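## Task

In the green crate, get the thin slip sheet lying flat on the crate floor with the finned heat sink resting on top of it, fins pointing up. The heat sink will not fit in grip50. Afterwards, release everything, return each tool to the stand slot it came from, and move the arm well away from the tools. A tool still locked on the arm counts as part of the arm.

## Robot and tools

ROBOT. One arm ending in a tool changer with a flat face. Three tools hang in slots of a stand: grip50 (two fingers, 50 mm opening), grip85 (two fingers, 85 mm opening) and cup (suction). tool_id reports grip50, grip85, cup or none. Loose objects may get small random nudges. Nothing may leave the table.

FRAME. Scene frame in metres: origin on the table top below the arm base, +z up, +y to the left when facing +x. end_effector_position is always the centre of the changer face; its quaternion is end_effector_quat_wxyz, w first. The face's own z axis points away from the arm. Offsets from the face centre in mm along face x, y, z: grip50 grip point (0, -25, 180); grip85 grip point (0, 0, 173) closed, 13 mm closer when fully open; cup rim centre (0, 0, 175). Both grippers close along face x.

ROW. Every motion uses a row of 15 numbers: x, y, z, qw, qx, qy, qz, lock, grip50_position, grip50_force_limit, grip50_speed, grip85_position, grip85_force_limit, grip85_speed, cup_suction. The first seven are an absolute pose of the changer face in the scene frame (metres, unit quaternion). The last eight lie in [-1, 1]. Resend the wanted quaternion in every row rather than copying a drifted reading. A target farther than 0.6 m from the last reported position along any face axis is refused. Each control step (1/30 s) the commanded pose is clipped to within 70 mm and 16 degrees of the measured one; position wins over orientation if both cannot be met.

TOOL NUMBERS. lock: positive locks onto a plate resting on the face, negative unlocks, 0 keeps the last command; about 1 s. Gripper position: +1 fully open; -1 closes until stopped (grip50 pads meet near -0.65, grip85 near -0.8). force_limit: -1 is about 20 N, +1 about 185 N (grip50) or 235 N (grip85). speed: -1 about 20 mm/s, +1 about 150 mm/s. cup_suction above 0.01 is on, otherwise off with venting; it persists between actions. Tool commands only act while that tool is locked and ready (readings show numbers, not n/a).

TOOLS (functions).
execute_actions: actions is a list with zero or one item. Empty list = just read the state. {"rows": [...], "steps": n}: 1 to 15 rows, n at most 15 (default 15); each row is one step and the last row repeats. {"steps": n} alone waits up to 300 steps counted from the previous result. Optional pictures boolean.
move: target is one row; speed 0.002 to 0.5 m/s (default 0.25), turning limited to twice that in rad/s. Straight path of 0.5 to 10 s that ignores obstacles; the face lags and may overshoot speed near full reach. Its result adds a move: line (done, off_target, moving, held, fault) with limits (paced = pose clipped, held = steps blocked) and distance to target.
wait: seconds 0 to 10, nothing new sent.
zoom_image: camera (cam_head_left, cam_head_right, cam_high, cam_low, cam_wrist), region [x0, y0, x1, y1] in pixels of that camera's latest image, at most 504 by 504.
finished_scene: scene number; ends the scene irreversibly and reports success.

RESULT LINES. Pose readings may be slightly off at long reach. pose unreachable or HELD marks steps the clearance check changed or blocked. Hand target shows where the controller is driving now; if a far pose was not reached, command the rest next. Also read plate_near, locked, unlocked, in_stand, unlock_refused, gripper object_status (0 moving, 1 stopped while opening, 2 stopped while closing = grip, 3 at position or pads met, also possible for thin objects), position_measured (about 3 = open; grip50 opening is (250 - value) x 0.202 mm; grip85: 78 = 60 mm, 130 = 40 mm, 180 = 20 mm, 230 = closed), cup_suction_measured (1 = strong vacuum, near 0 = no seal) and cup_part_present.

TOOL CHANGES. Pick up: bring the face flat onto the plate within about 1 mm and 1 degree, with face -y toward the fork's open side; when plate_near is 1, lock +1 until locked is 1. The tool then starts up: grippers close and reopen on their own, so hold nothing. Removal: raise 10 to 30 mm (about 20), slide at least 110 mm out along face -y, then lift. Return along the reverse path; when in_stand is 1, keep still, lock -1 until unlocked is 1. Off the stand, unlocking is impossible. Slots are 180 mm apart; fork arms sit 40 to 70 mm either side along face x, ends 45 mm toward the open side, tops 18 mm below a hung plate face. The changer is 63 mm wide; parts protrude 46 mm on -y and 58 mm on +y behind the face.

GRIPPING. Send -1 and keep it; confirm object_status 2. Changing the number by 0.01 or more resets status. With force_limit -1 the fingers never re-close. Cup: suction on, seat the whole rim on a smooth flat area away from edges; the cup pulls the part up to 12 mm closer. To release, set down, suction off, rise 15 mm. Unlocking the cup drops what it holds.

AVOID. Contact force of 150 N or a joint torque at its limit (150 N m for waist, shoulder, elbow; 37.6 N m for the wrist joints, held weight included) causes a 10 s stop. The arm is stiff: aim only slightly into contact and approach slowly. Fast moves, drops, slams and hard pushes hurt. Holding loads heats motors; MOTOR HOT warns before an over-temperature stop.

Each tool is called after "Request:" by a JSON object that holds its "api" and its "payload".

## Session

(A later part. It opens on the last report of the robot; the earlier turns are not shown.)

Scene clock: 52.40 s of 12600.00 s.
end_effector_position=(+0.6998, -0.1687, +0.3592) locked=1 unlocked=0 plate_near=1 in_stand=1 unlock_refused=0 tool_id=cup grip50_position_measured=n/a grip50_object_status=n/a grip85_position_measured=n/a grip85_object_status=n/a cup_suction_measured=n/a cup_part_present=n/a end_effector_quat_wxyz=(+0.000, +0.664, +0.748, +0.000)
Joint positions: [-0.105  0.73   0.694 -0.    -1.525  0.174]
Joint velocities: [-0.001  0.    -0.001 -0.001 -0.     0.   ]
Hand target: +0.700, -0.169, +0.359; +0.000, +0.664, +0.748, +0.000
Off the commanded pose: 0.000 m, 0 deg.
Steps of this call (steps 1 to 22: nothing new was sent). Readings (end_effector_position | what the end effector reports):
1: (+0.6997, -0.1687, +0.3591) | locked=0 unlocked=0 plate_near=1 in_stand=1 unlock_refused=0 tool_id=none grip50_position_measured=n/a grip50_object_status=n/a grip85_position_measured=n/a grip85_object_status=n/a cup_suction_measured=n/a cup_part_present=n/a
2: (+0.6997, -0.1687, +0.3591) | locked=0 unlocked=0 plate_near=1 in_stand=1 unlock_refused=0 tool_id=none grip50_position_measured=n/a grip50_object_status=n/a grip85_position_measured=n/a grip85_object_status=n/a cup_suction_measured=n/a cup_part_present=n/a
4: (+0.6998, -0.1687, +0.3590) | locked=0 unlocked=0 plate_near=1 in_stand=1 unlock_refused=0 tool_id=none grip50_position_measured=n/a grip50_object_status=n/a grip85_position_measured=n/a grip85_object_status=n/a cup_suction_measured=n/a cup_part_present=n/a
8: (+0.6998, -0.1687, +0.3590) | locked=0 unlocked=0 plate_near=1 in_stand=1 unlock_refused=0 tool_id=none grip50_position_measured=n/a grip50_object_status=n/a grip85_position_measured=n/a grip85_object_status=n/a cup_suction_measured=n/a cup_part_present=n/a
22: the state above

Request:
{"api": "move", "payload": {"target": [0.6997,-0.1688,0.379,0,0.6639,0.7478,0,0,1,0,0,1,0,0,0], "speed": 0.05}}

Request:
{"api": "move", "payload": {"target": [0.55,-0.1866,0.379,0,0.6639,0.7478,0,0,1,0,0,1,0,0,0], "speed": 0.15}}

Request:
{"api": "move", "payload": {"target": [0.41,0.14,0.23,0,0.9984,0.056,0,0,1,0,0,1,0,0,0], "speed": 0.4}}

Request:
{"api": "move", "payload": {"target": [0.41,0.14,0.195,0,0.9984,0.056,0,0,1,0,0,1,0,0,0], "speed": 0.1}}

Scene clock: 54.53 s of 12600.00 s.
end_effector_position=(+0.6997, -0.1690, +0.3791) locked=1 unlocked=0 plate_near=1 in_stand=0 unlock_refused=0 tool_id=cup grip50_position_measured=n/a grip50_object_status=n/a grip85_position_measured=n/a grip85_object_status=n/a cup_suction_measured=0.00 cup_part_present=0 end_effector_quat_wxyz=(+0.000, +0.664, +0.748, +0.000)
Joint positions: [-0.105  0.728  0.738 -0.001 -1.57   0.174]
Joint velocities: [ 0.002  0.     0.002  0.001 -0.001 -0.001]
Hand target: +0.700, -0.169, +0.379; -0.000, +0.664, +0.748, +0.000
Off the commanded pose: 0.000 m, 0 deg.
move: done
camera_calibration (this result's frames):
cam_wrist: T_world_to_cam=[[-0.148439, 0.988501, -0.0288289, 0.279161], [0.943221, 0.150279, 0.296228, -0.688276], [0.297154, 0.0167798, -0.954682, 0.208252], [0, 0, 0, 1]] pos_world=[0.628752, -0.176012, 0.410749]

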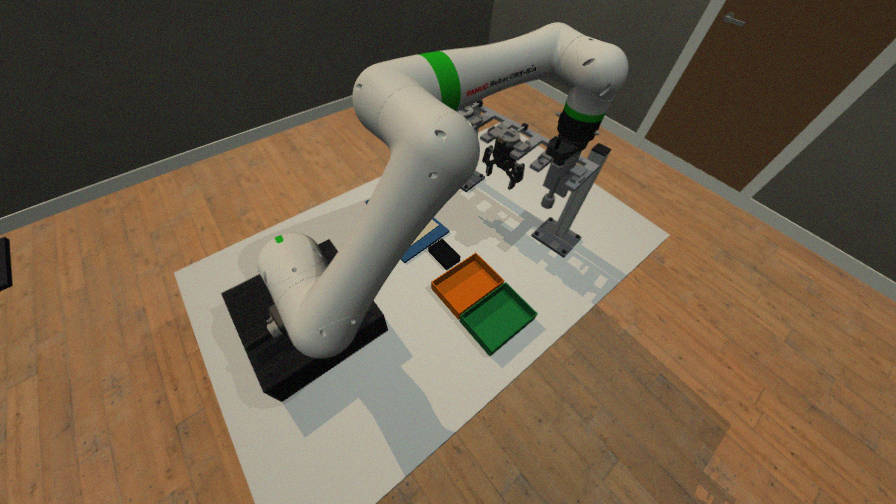

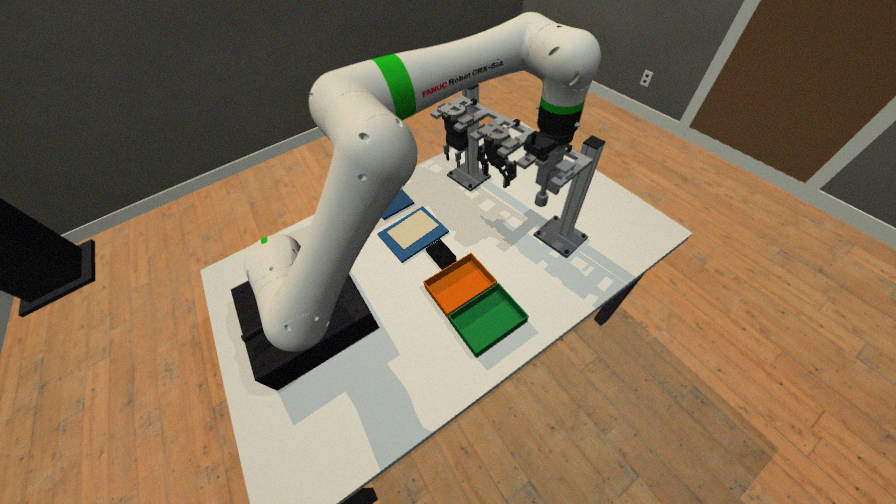

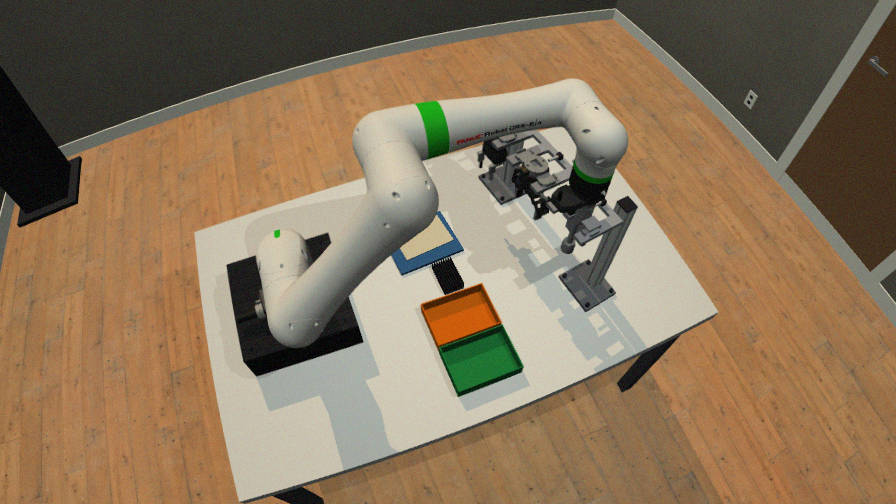

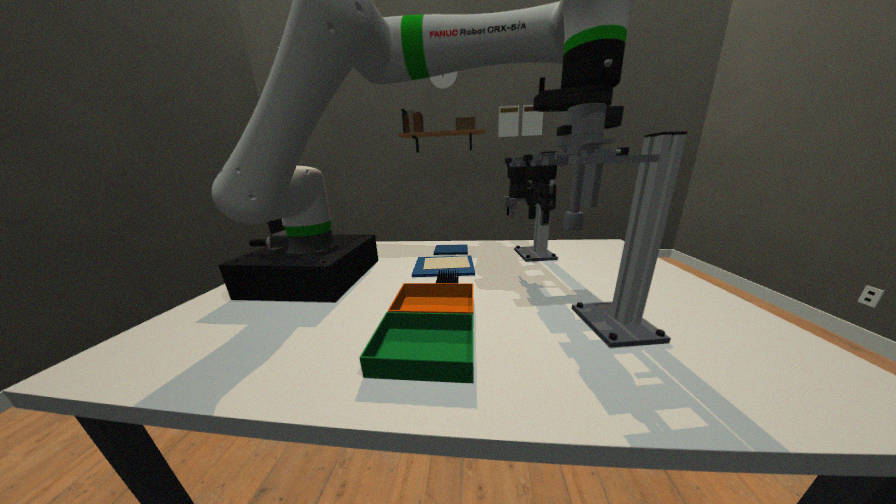

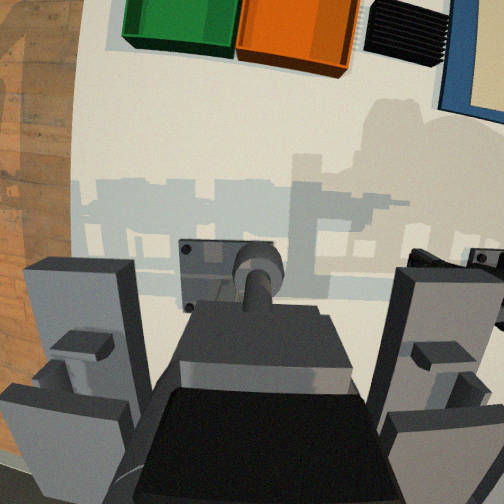

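Scene clock: 55.93 s of 12600.00 s.
end_effector_position=(+0.5499, -0.1861, +0.3794) locked=1 unlocked=0 plate_near=1 in_stand=0 unlock_refused=0 tool_id=cup grip50_position_measured=n/a grip50_object_status=n/a grip85_position_measured=n/a grip85_object_status=n/a cup_suction_measured=0.00 cup_part_present=0 end_effector_quat_wxyz=(+0.000, +0.664, +0.748, +0.000)
Joint positions: [-0.151  0.343  0.162 -0.001 -1.38   0.22 ]
Joint velocities: [ 0.    -0.002 -0.002 -0.     0.     0.   ]
Hand target: +0.550, -0.186, +0.379; +0.000, +0.664, +0.748, +0.000
Off the commanded pose: 0.001 m, 0 deg.
move: done
camera_calibration (this result's frames):
cam_wrist: T_world_to_cam=[[-0.147998, 0.98857, -0.0287417, 0.273605], [0.943286, 0.149832, 0.296248, -0.54456], [0.297168, 0.0167325, -0.954679, 0.253327], [0, 0, 0, 1]] pos_world=[0.478888, -0.193124, 0.411035]

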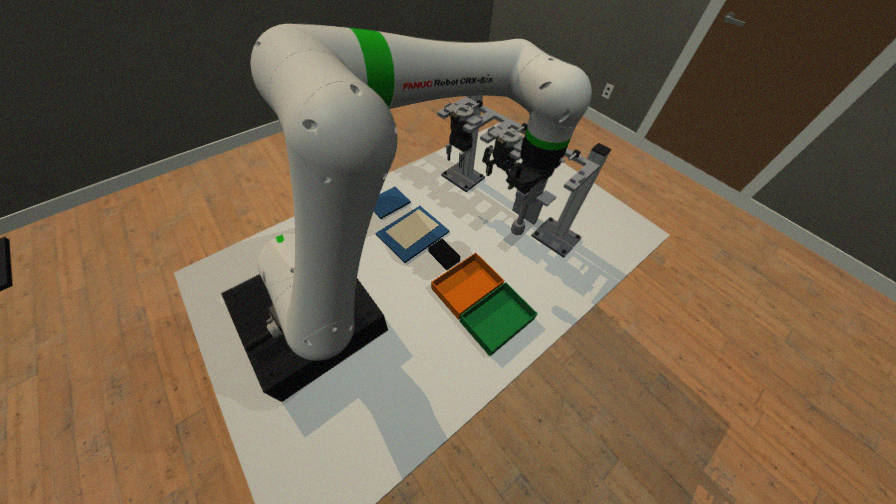

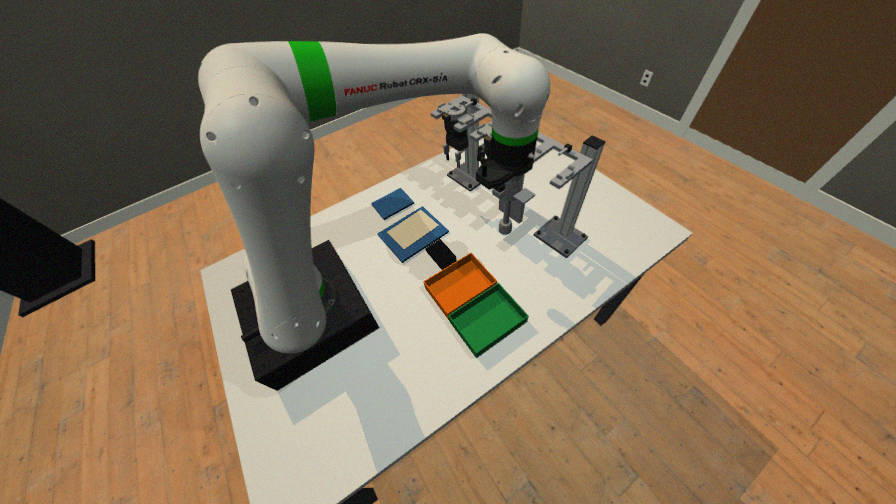

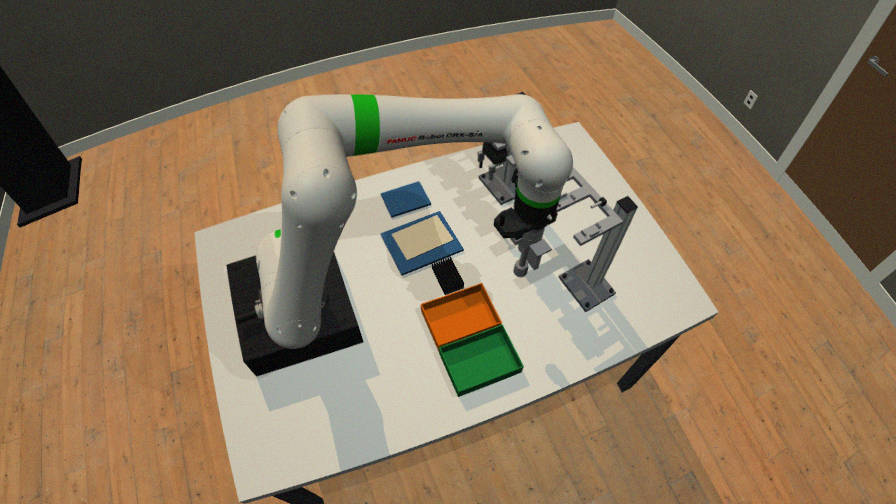

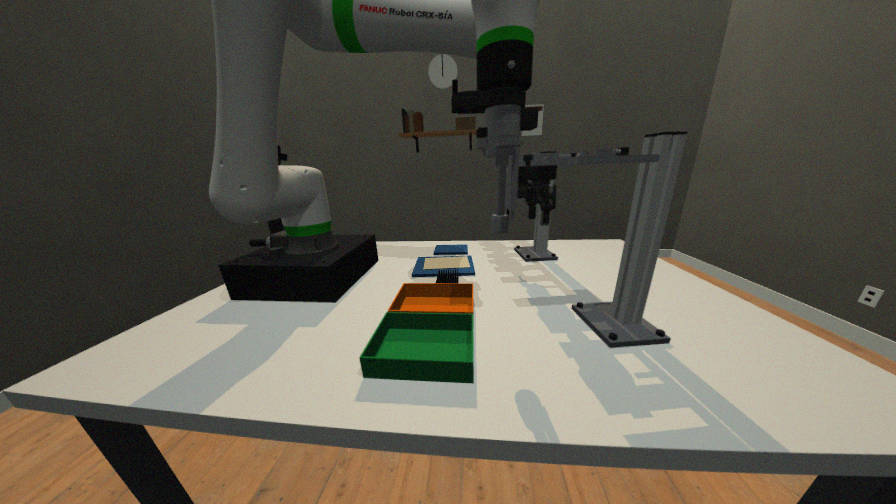

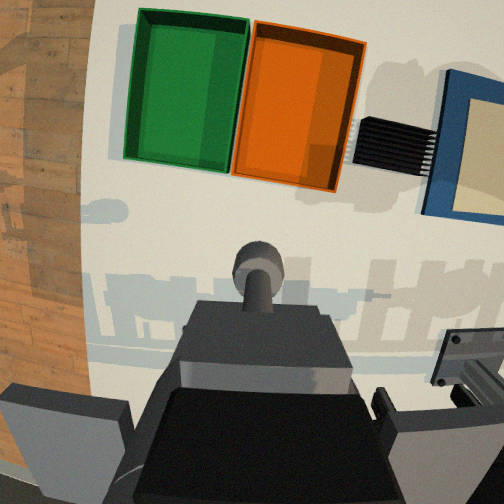

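Scene clock: 58.47 s of 12600.00 s.
end_effector_position=(+0.4101, +0.1398, +0.2305) locked=1 unlocked=0 plate_near=1 in_stand=0 unlock_refused=0 tool_id=cup grip50_position_measured=n/a grip50_object_status=n/a grip85_position_measured=n/a grip85_object_status=n/a cup_suction_measured=0.00 cup_part_present=0 end_effector_quat_wxyz=(+0.001, +0.998, +0.055, -0.001)
Joint positions: [ 0.59   0.143 -0.473  0.01  -0.949 -2.105]
Joint velocities: [ 0.001 -0.    -0.002  0.002  0.    -0.005]
Hand target: +0.410, +0.140, +0.231; +0.001, +0.998, +0.055, -0.001
Off the commanded pose: 0.001 m, 0 deg.
move: done
camera_calibration (this result's frames):
cam_wrist: T_world_to_cam=[[0.989577, 0.140735, -0.0305217, -0.421111], [0.143397, -0.943531, 0.298642, 0.0628666], [0.0132311, -0.299906, -0.953877, 0.307835], [0, 0, 0, 1]] pos_world=[0.403634, 0.210903, 0.262009]

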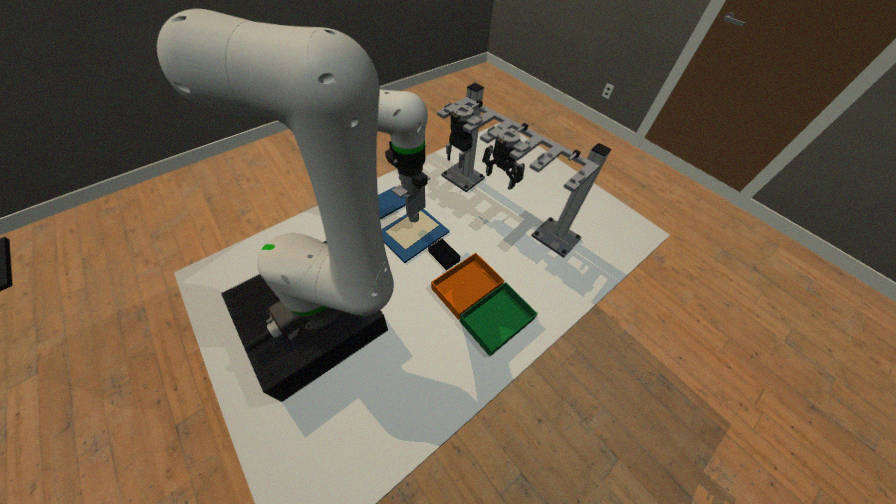

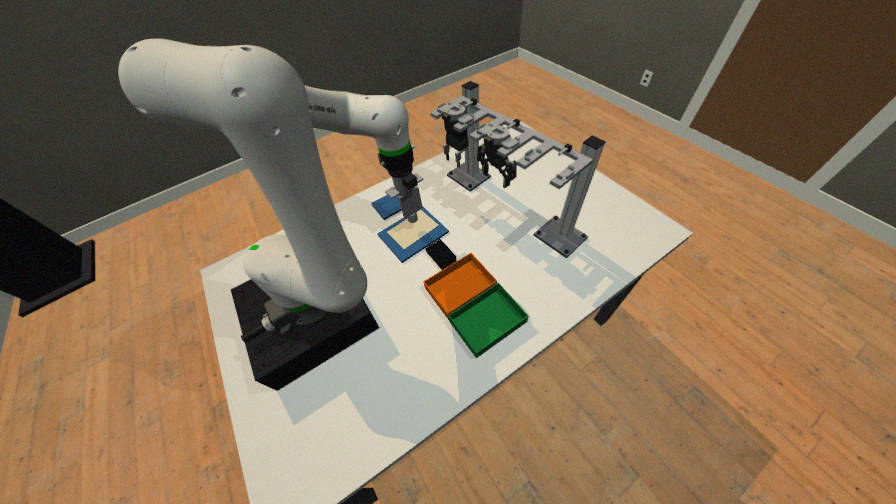

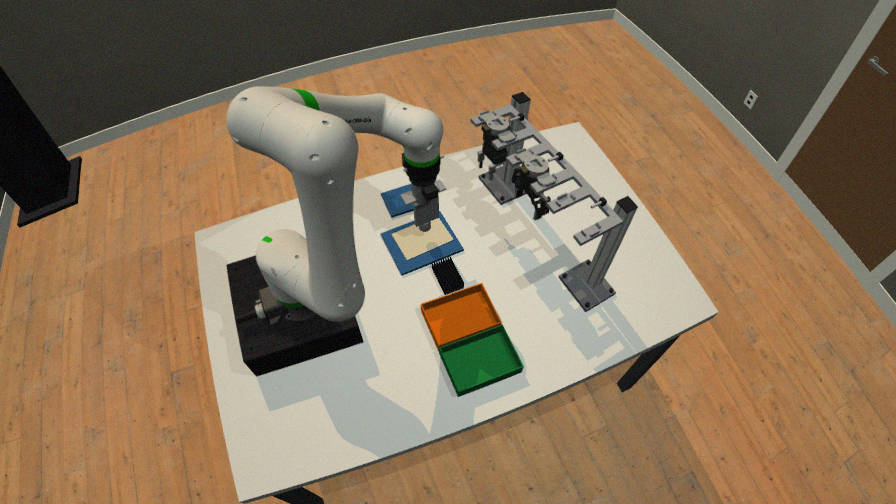

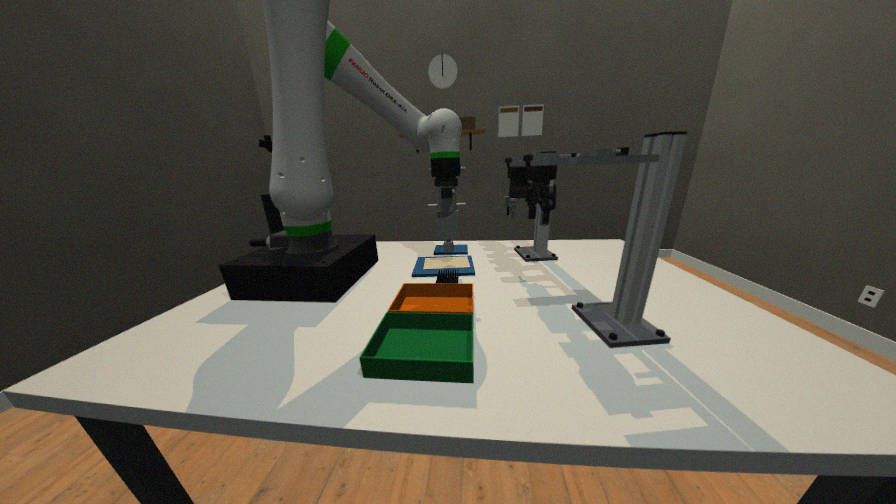

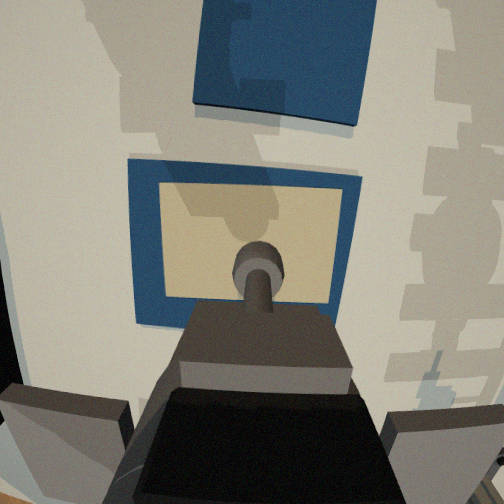

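Scene clock: 59.23 s of 12600.00 s.
end_effector_position=(+0.4099, +0.1399, +0.1951) locked=1 unlocked=0 plate_near=1 in_stand=0 unlock_refused=0 tool_id=cup grip50_position_measured=n/a grip50_object_status=n/a grip85_position_measured=n/a grip85_object_status=n/a cup_suction_measured=0.00 cup_part_present=0 end_effector_quat_wxyz=(+0.000, +0.998, +0.056, +0.000)
Joint positions: [ 0.589  0.203 -0.505  0.009 -0.855 -2.103]
Joint velocities: [-0.001  0.002  0.     0.     0.002 -0.   ]
Hand target: +0.410, +0.140, +0.195; +0.000, +0.998, +0.056, +0.000
Off the commanded pose: 0.000 m, 0 deg.
move: done
camera_calibration (this result's frames):
cam_wrist: T_world_to_cam=[[0.989475, 0.141828, -0.0287057, -0.422495], [0.143934, -0.944209, 0.29623, 0.073933], [0.0149095, -0.297244, -0.954685, 0.273176], [0, 0, 0, 1]] pos_world=[0.403334, 0.21093, 0.226768]

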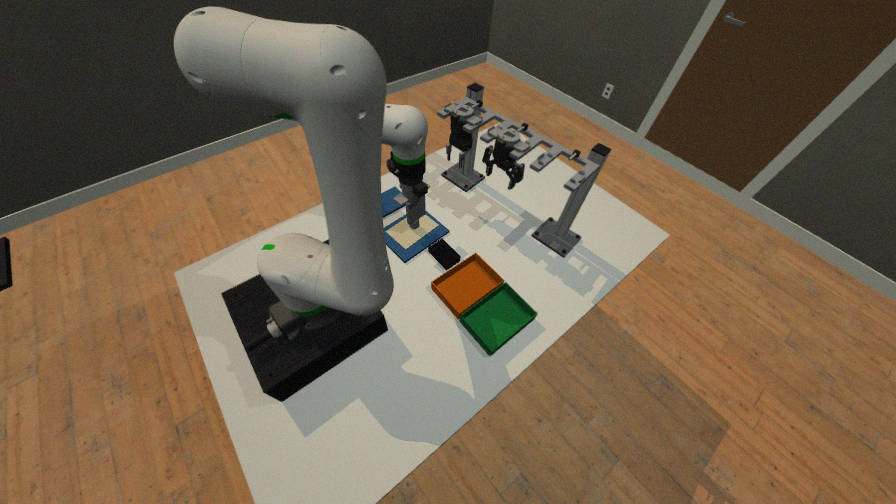

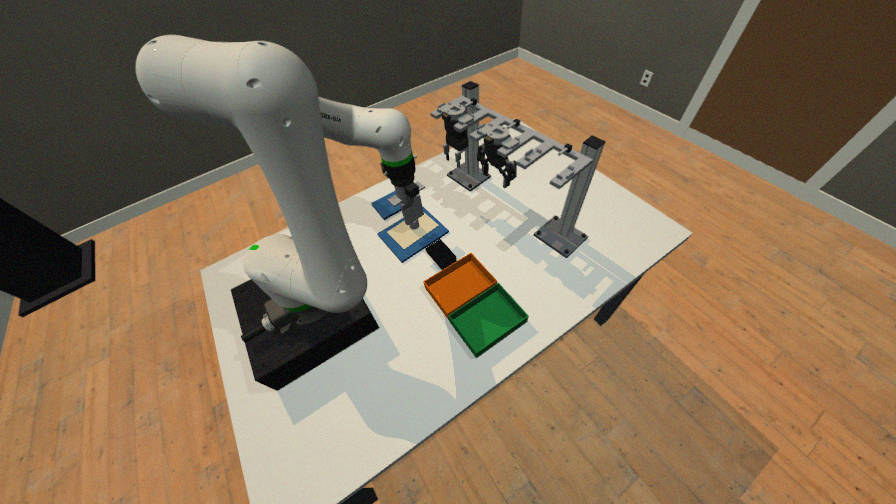

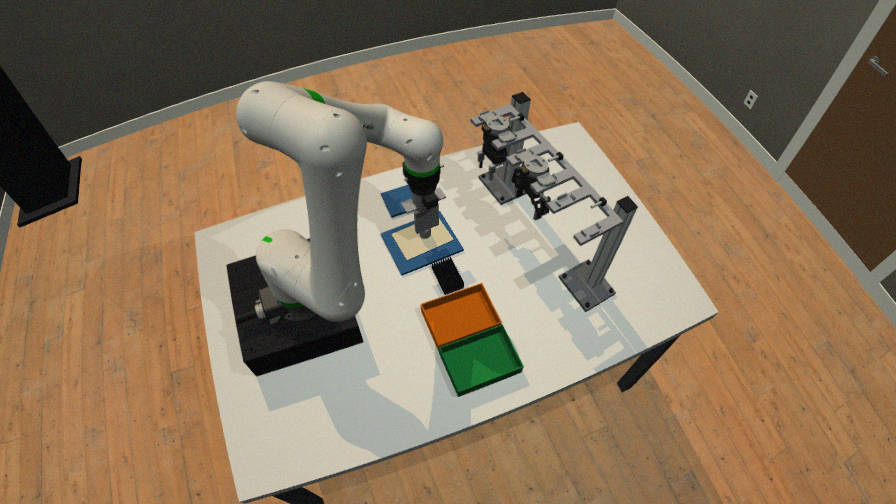

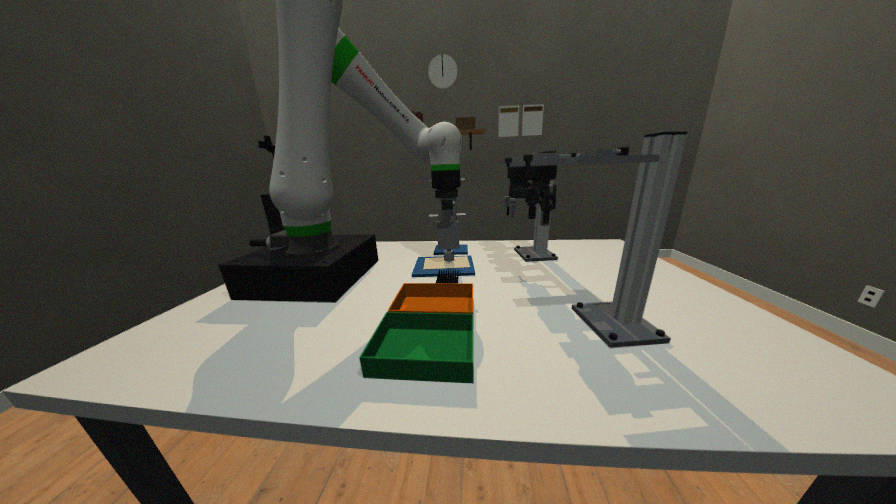

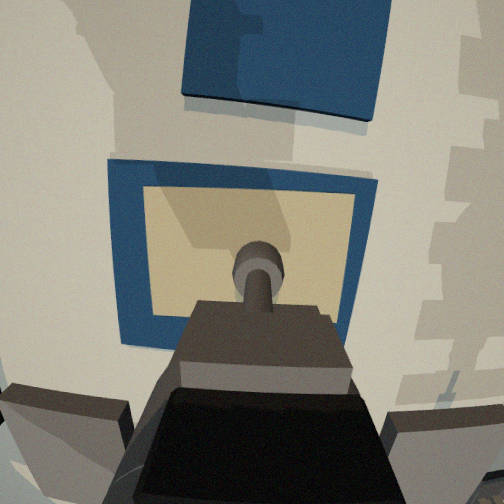

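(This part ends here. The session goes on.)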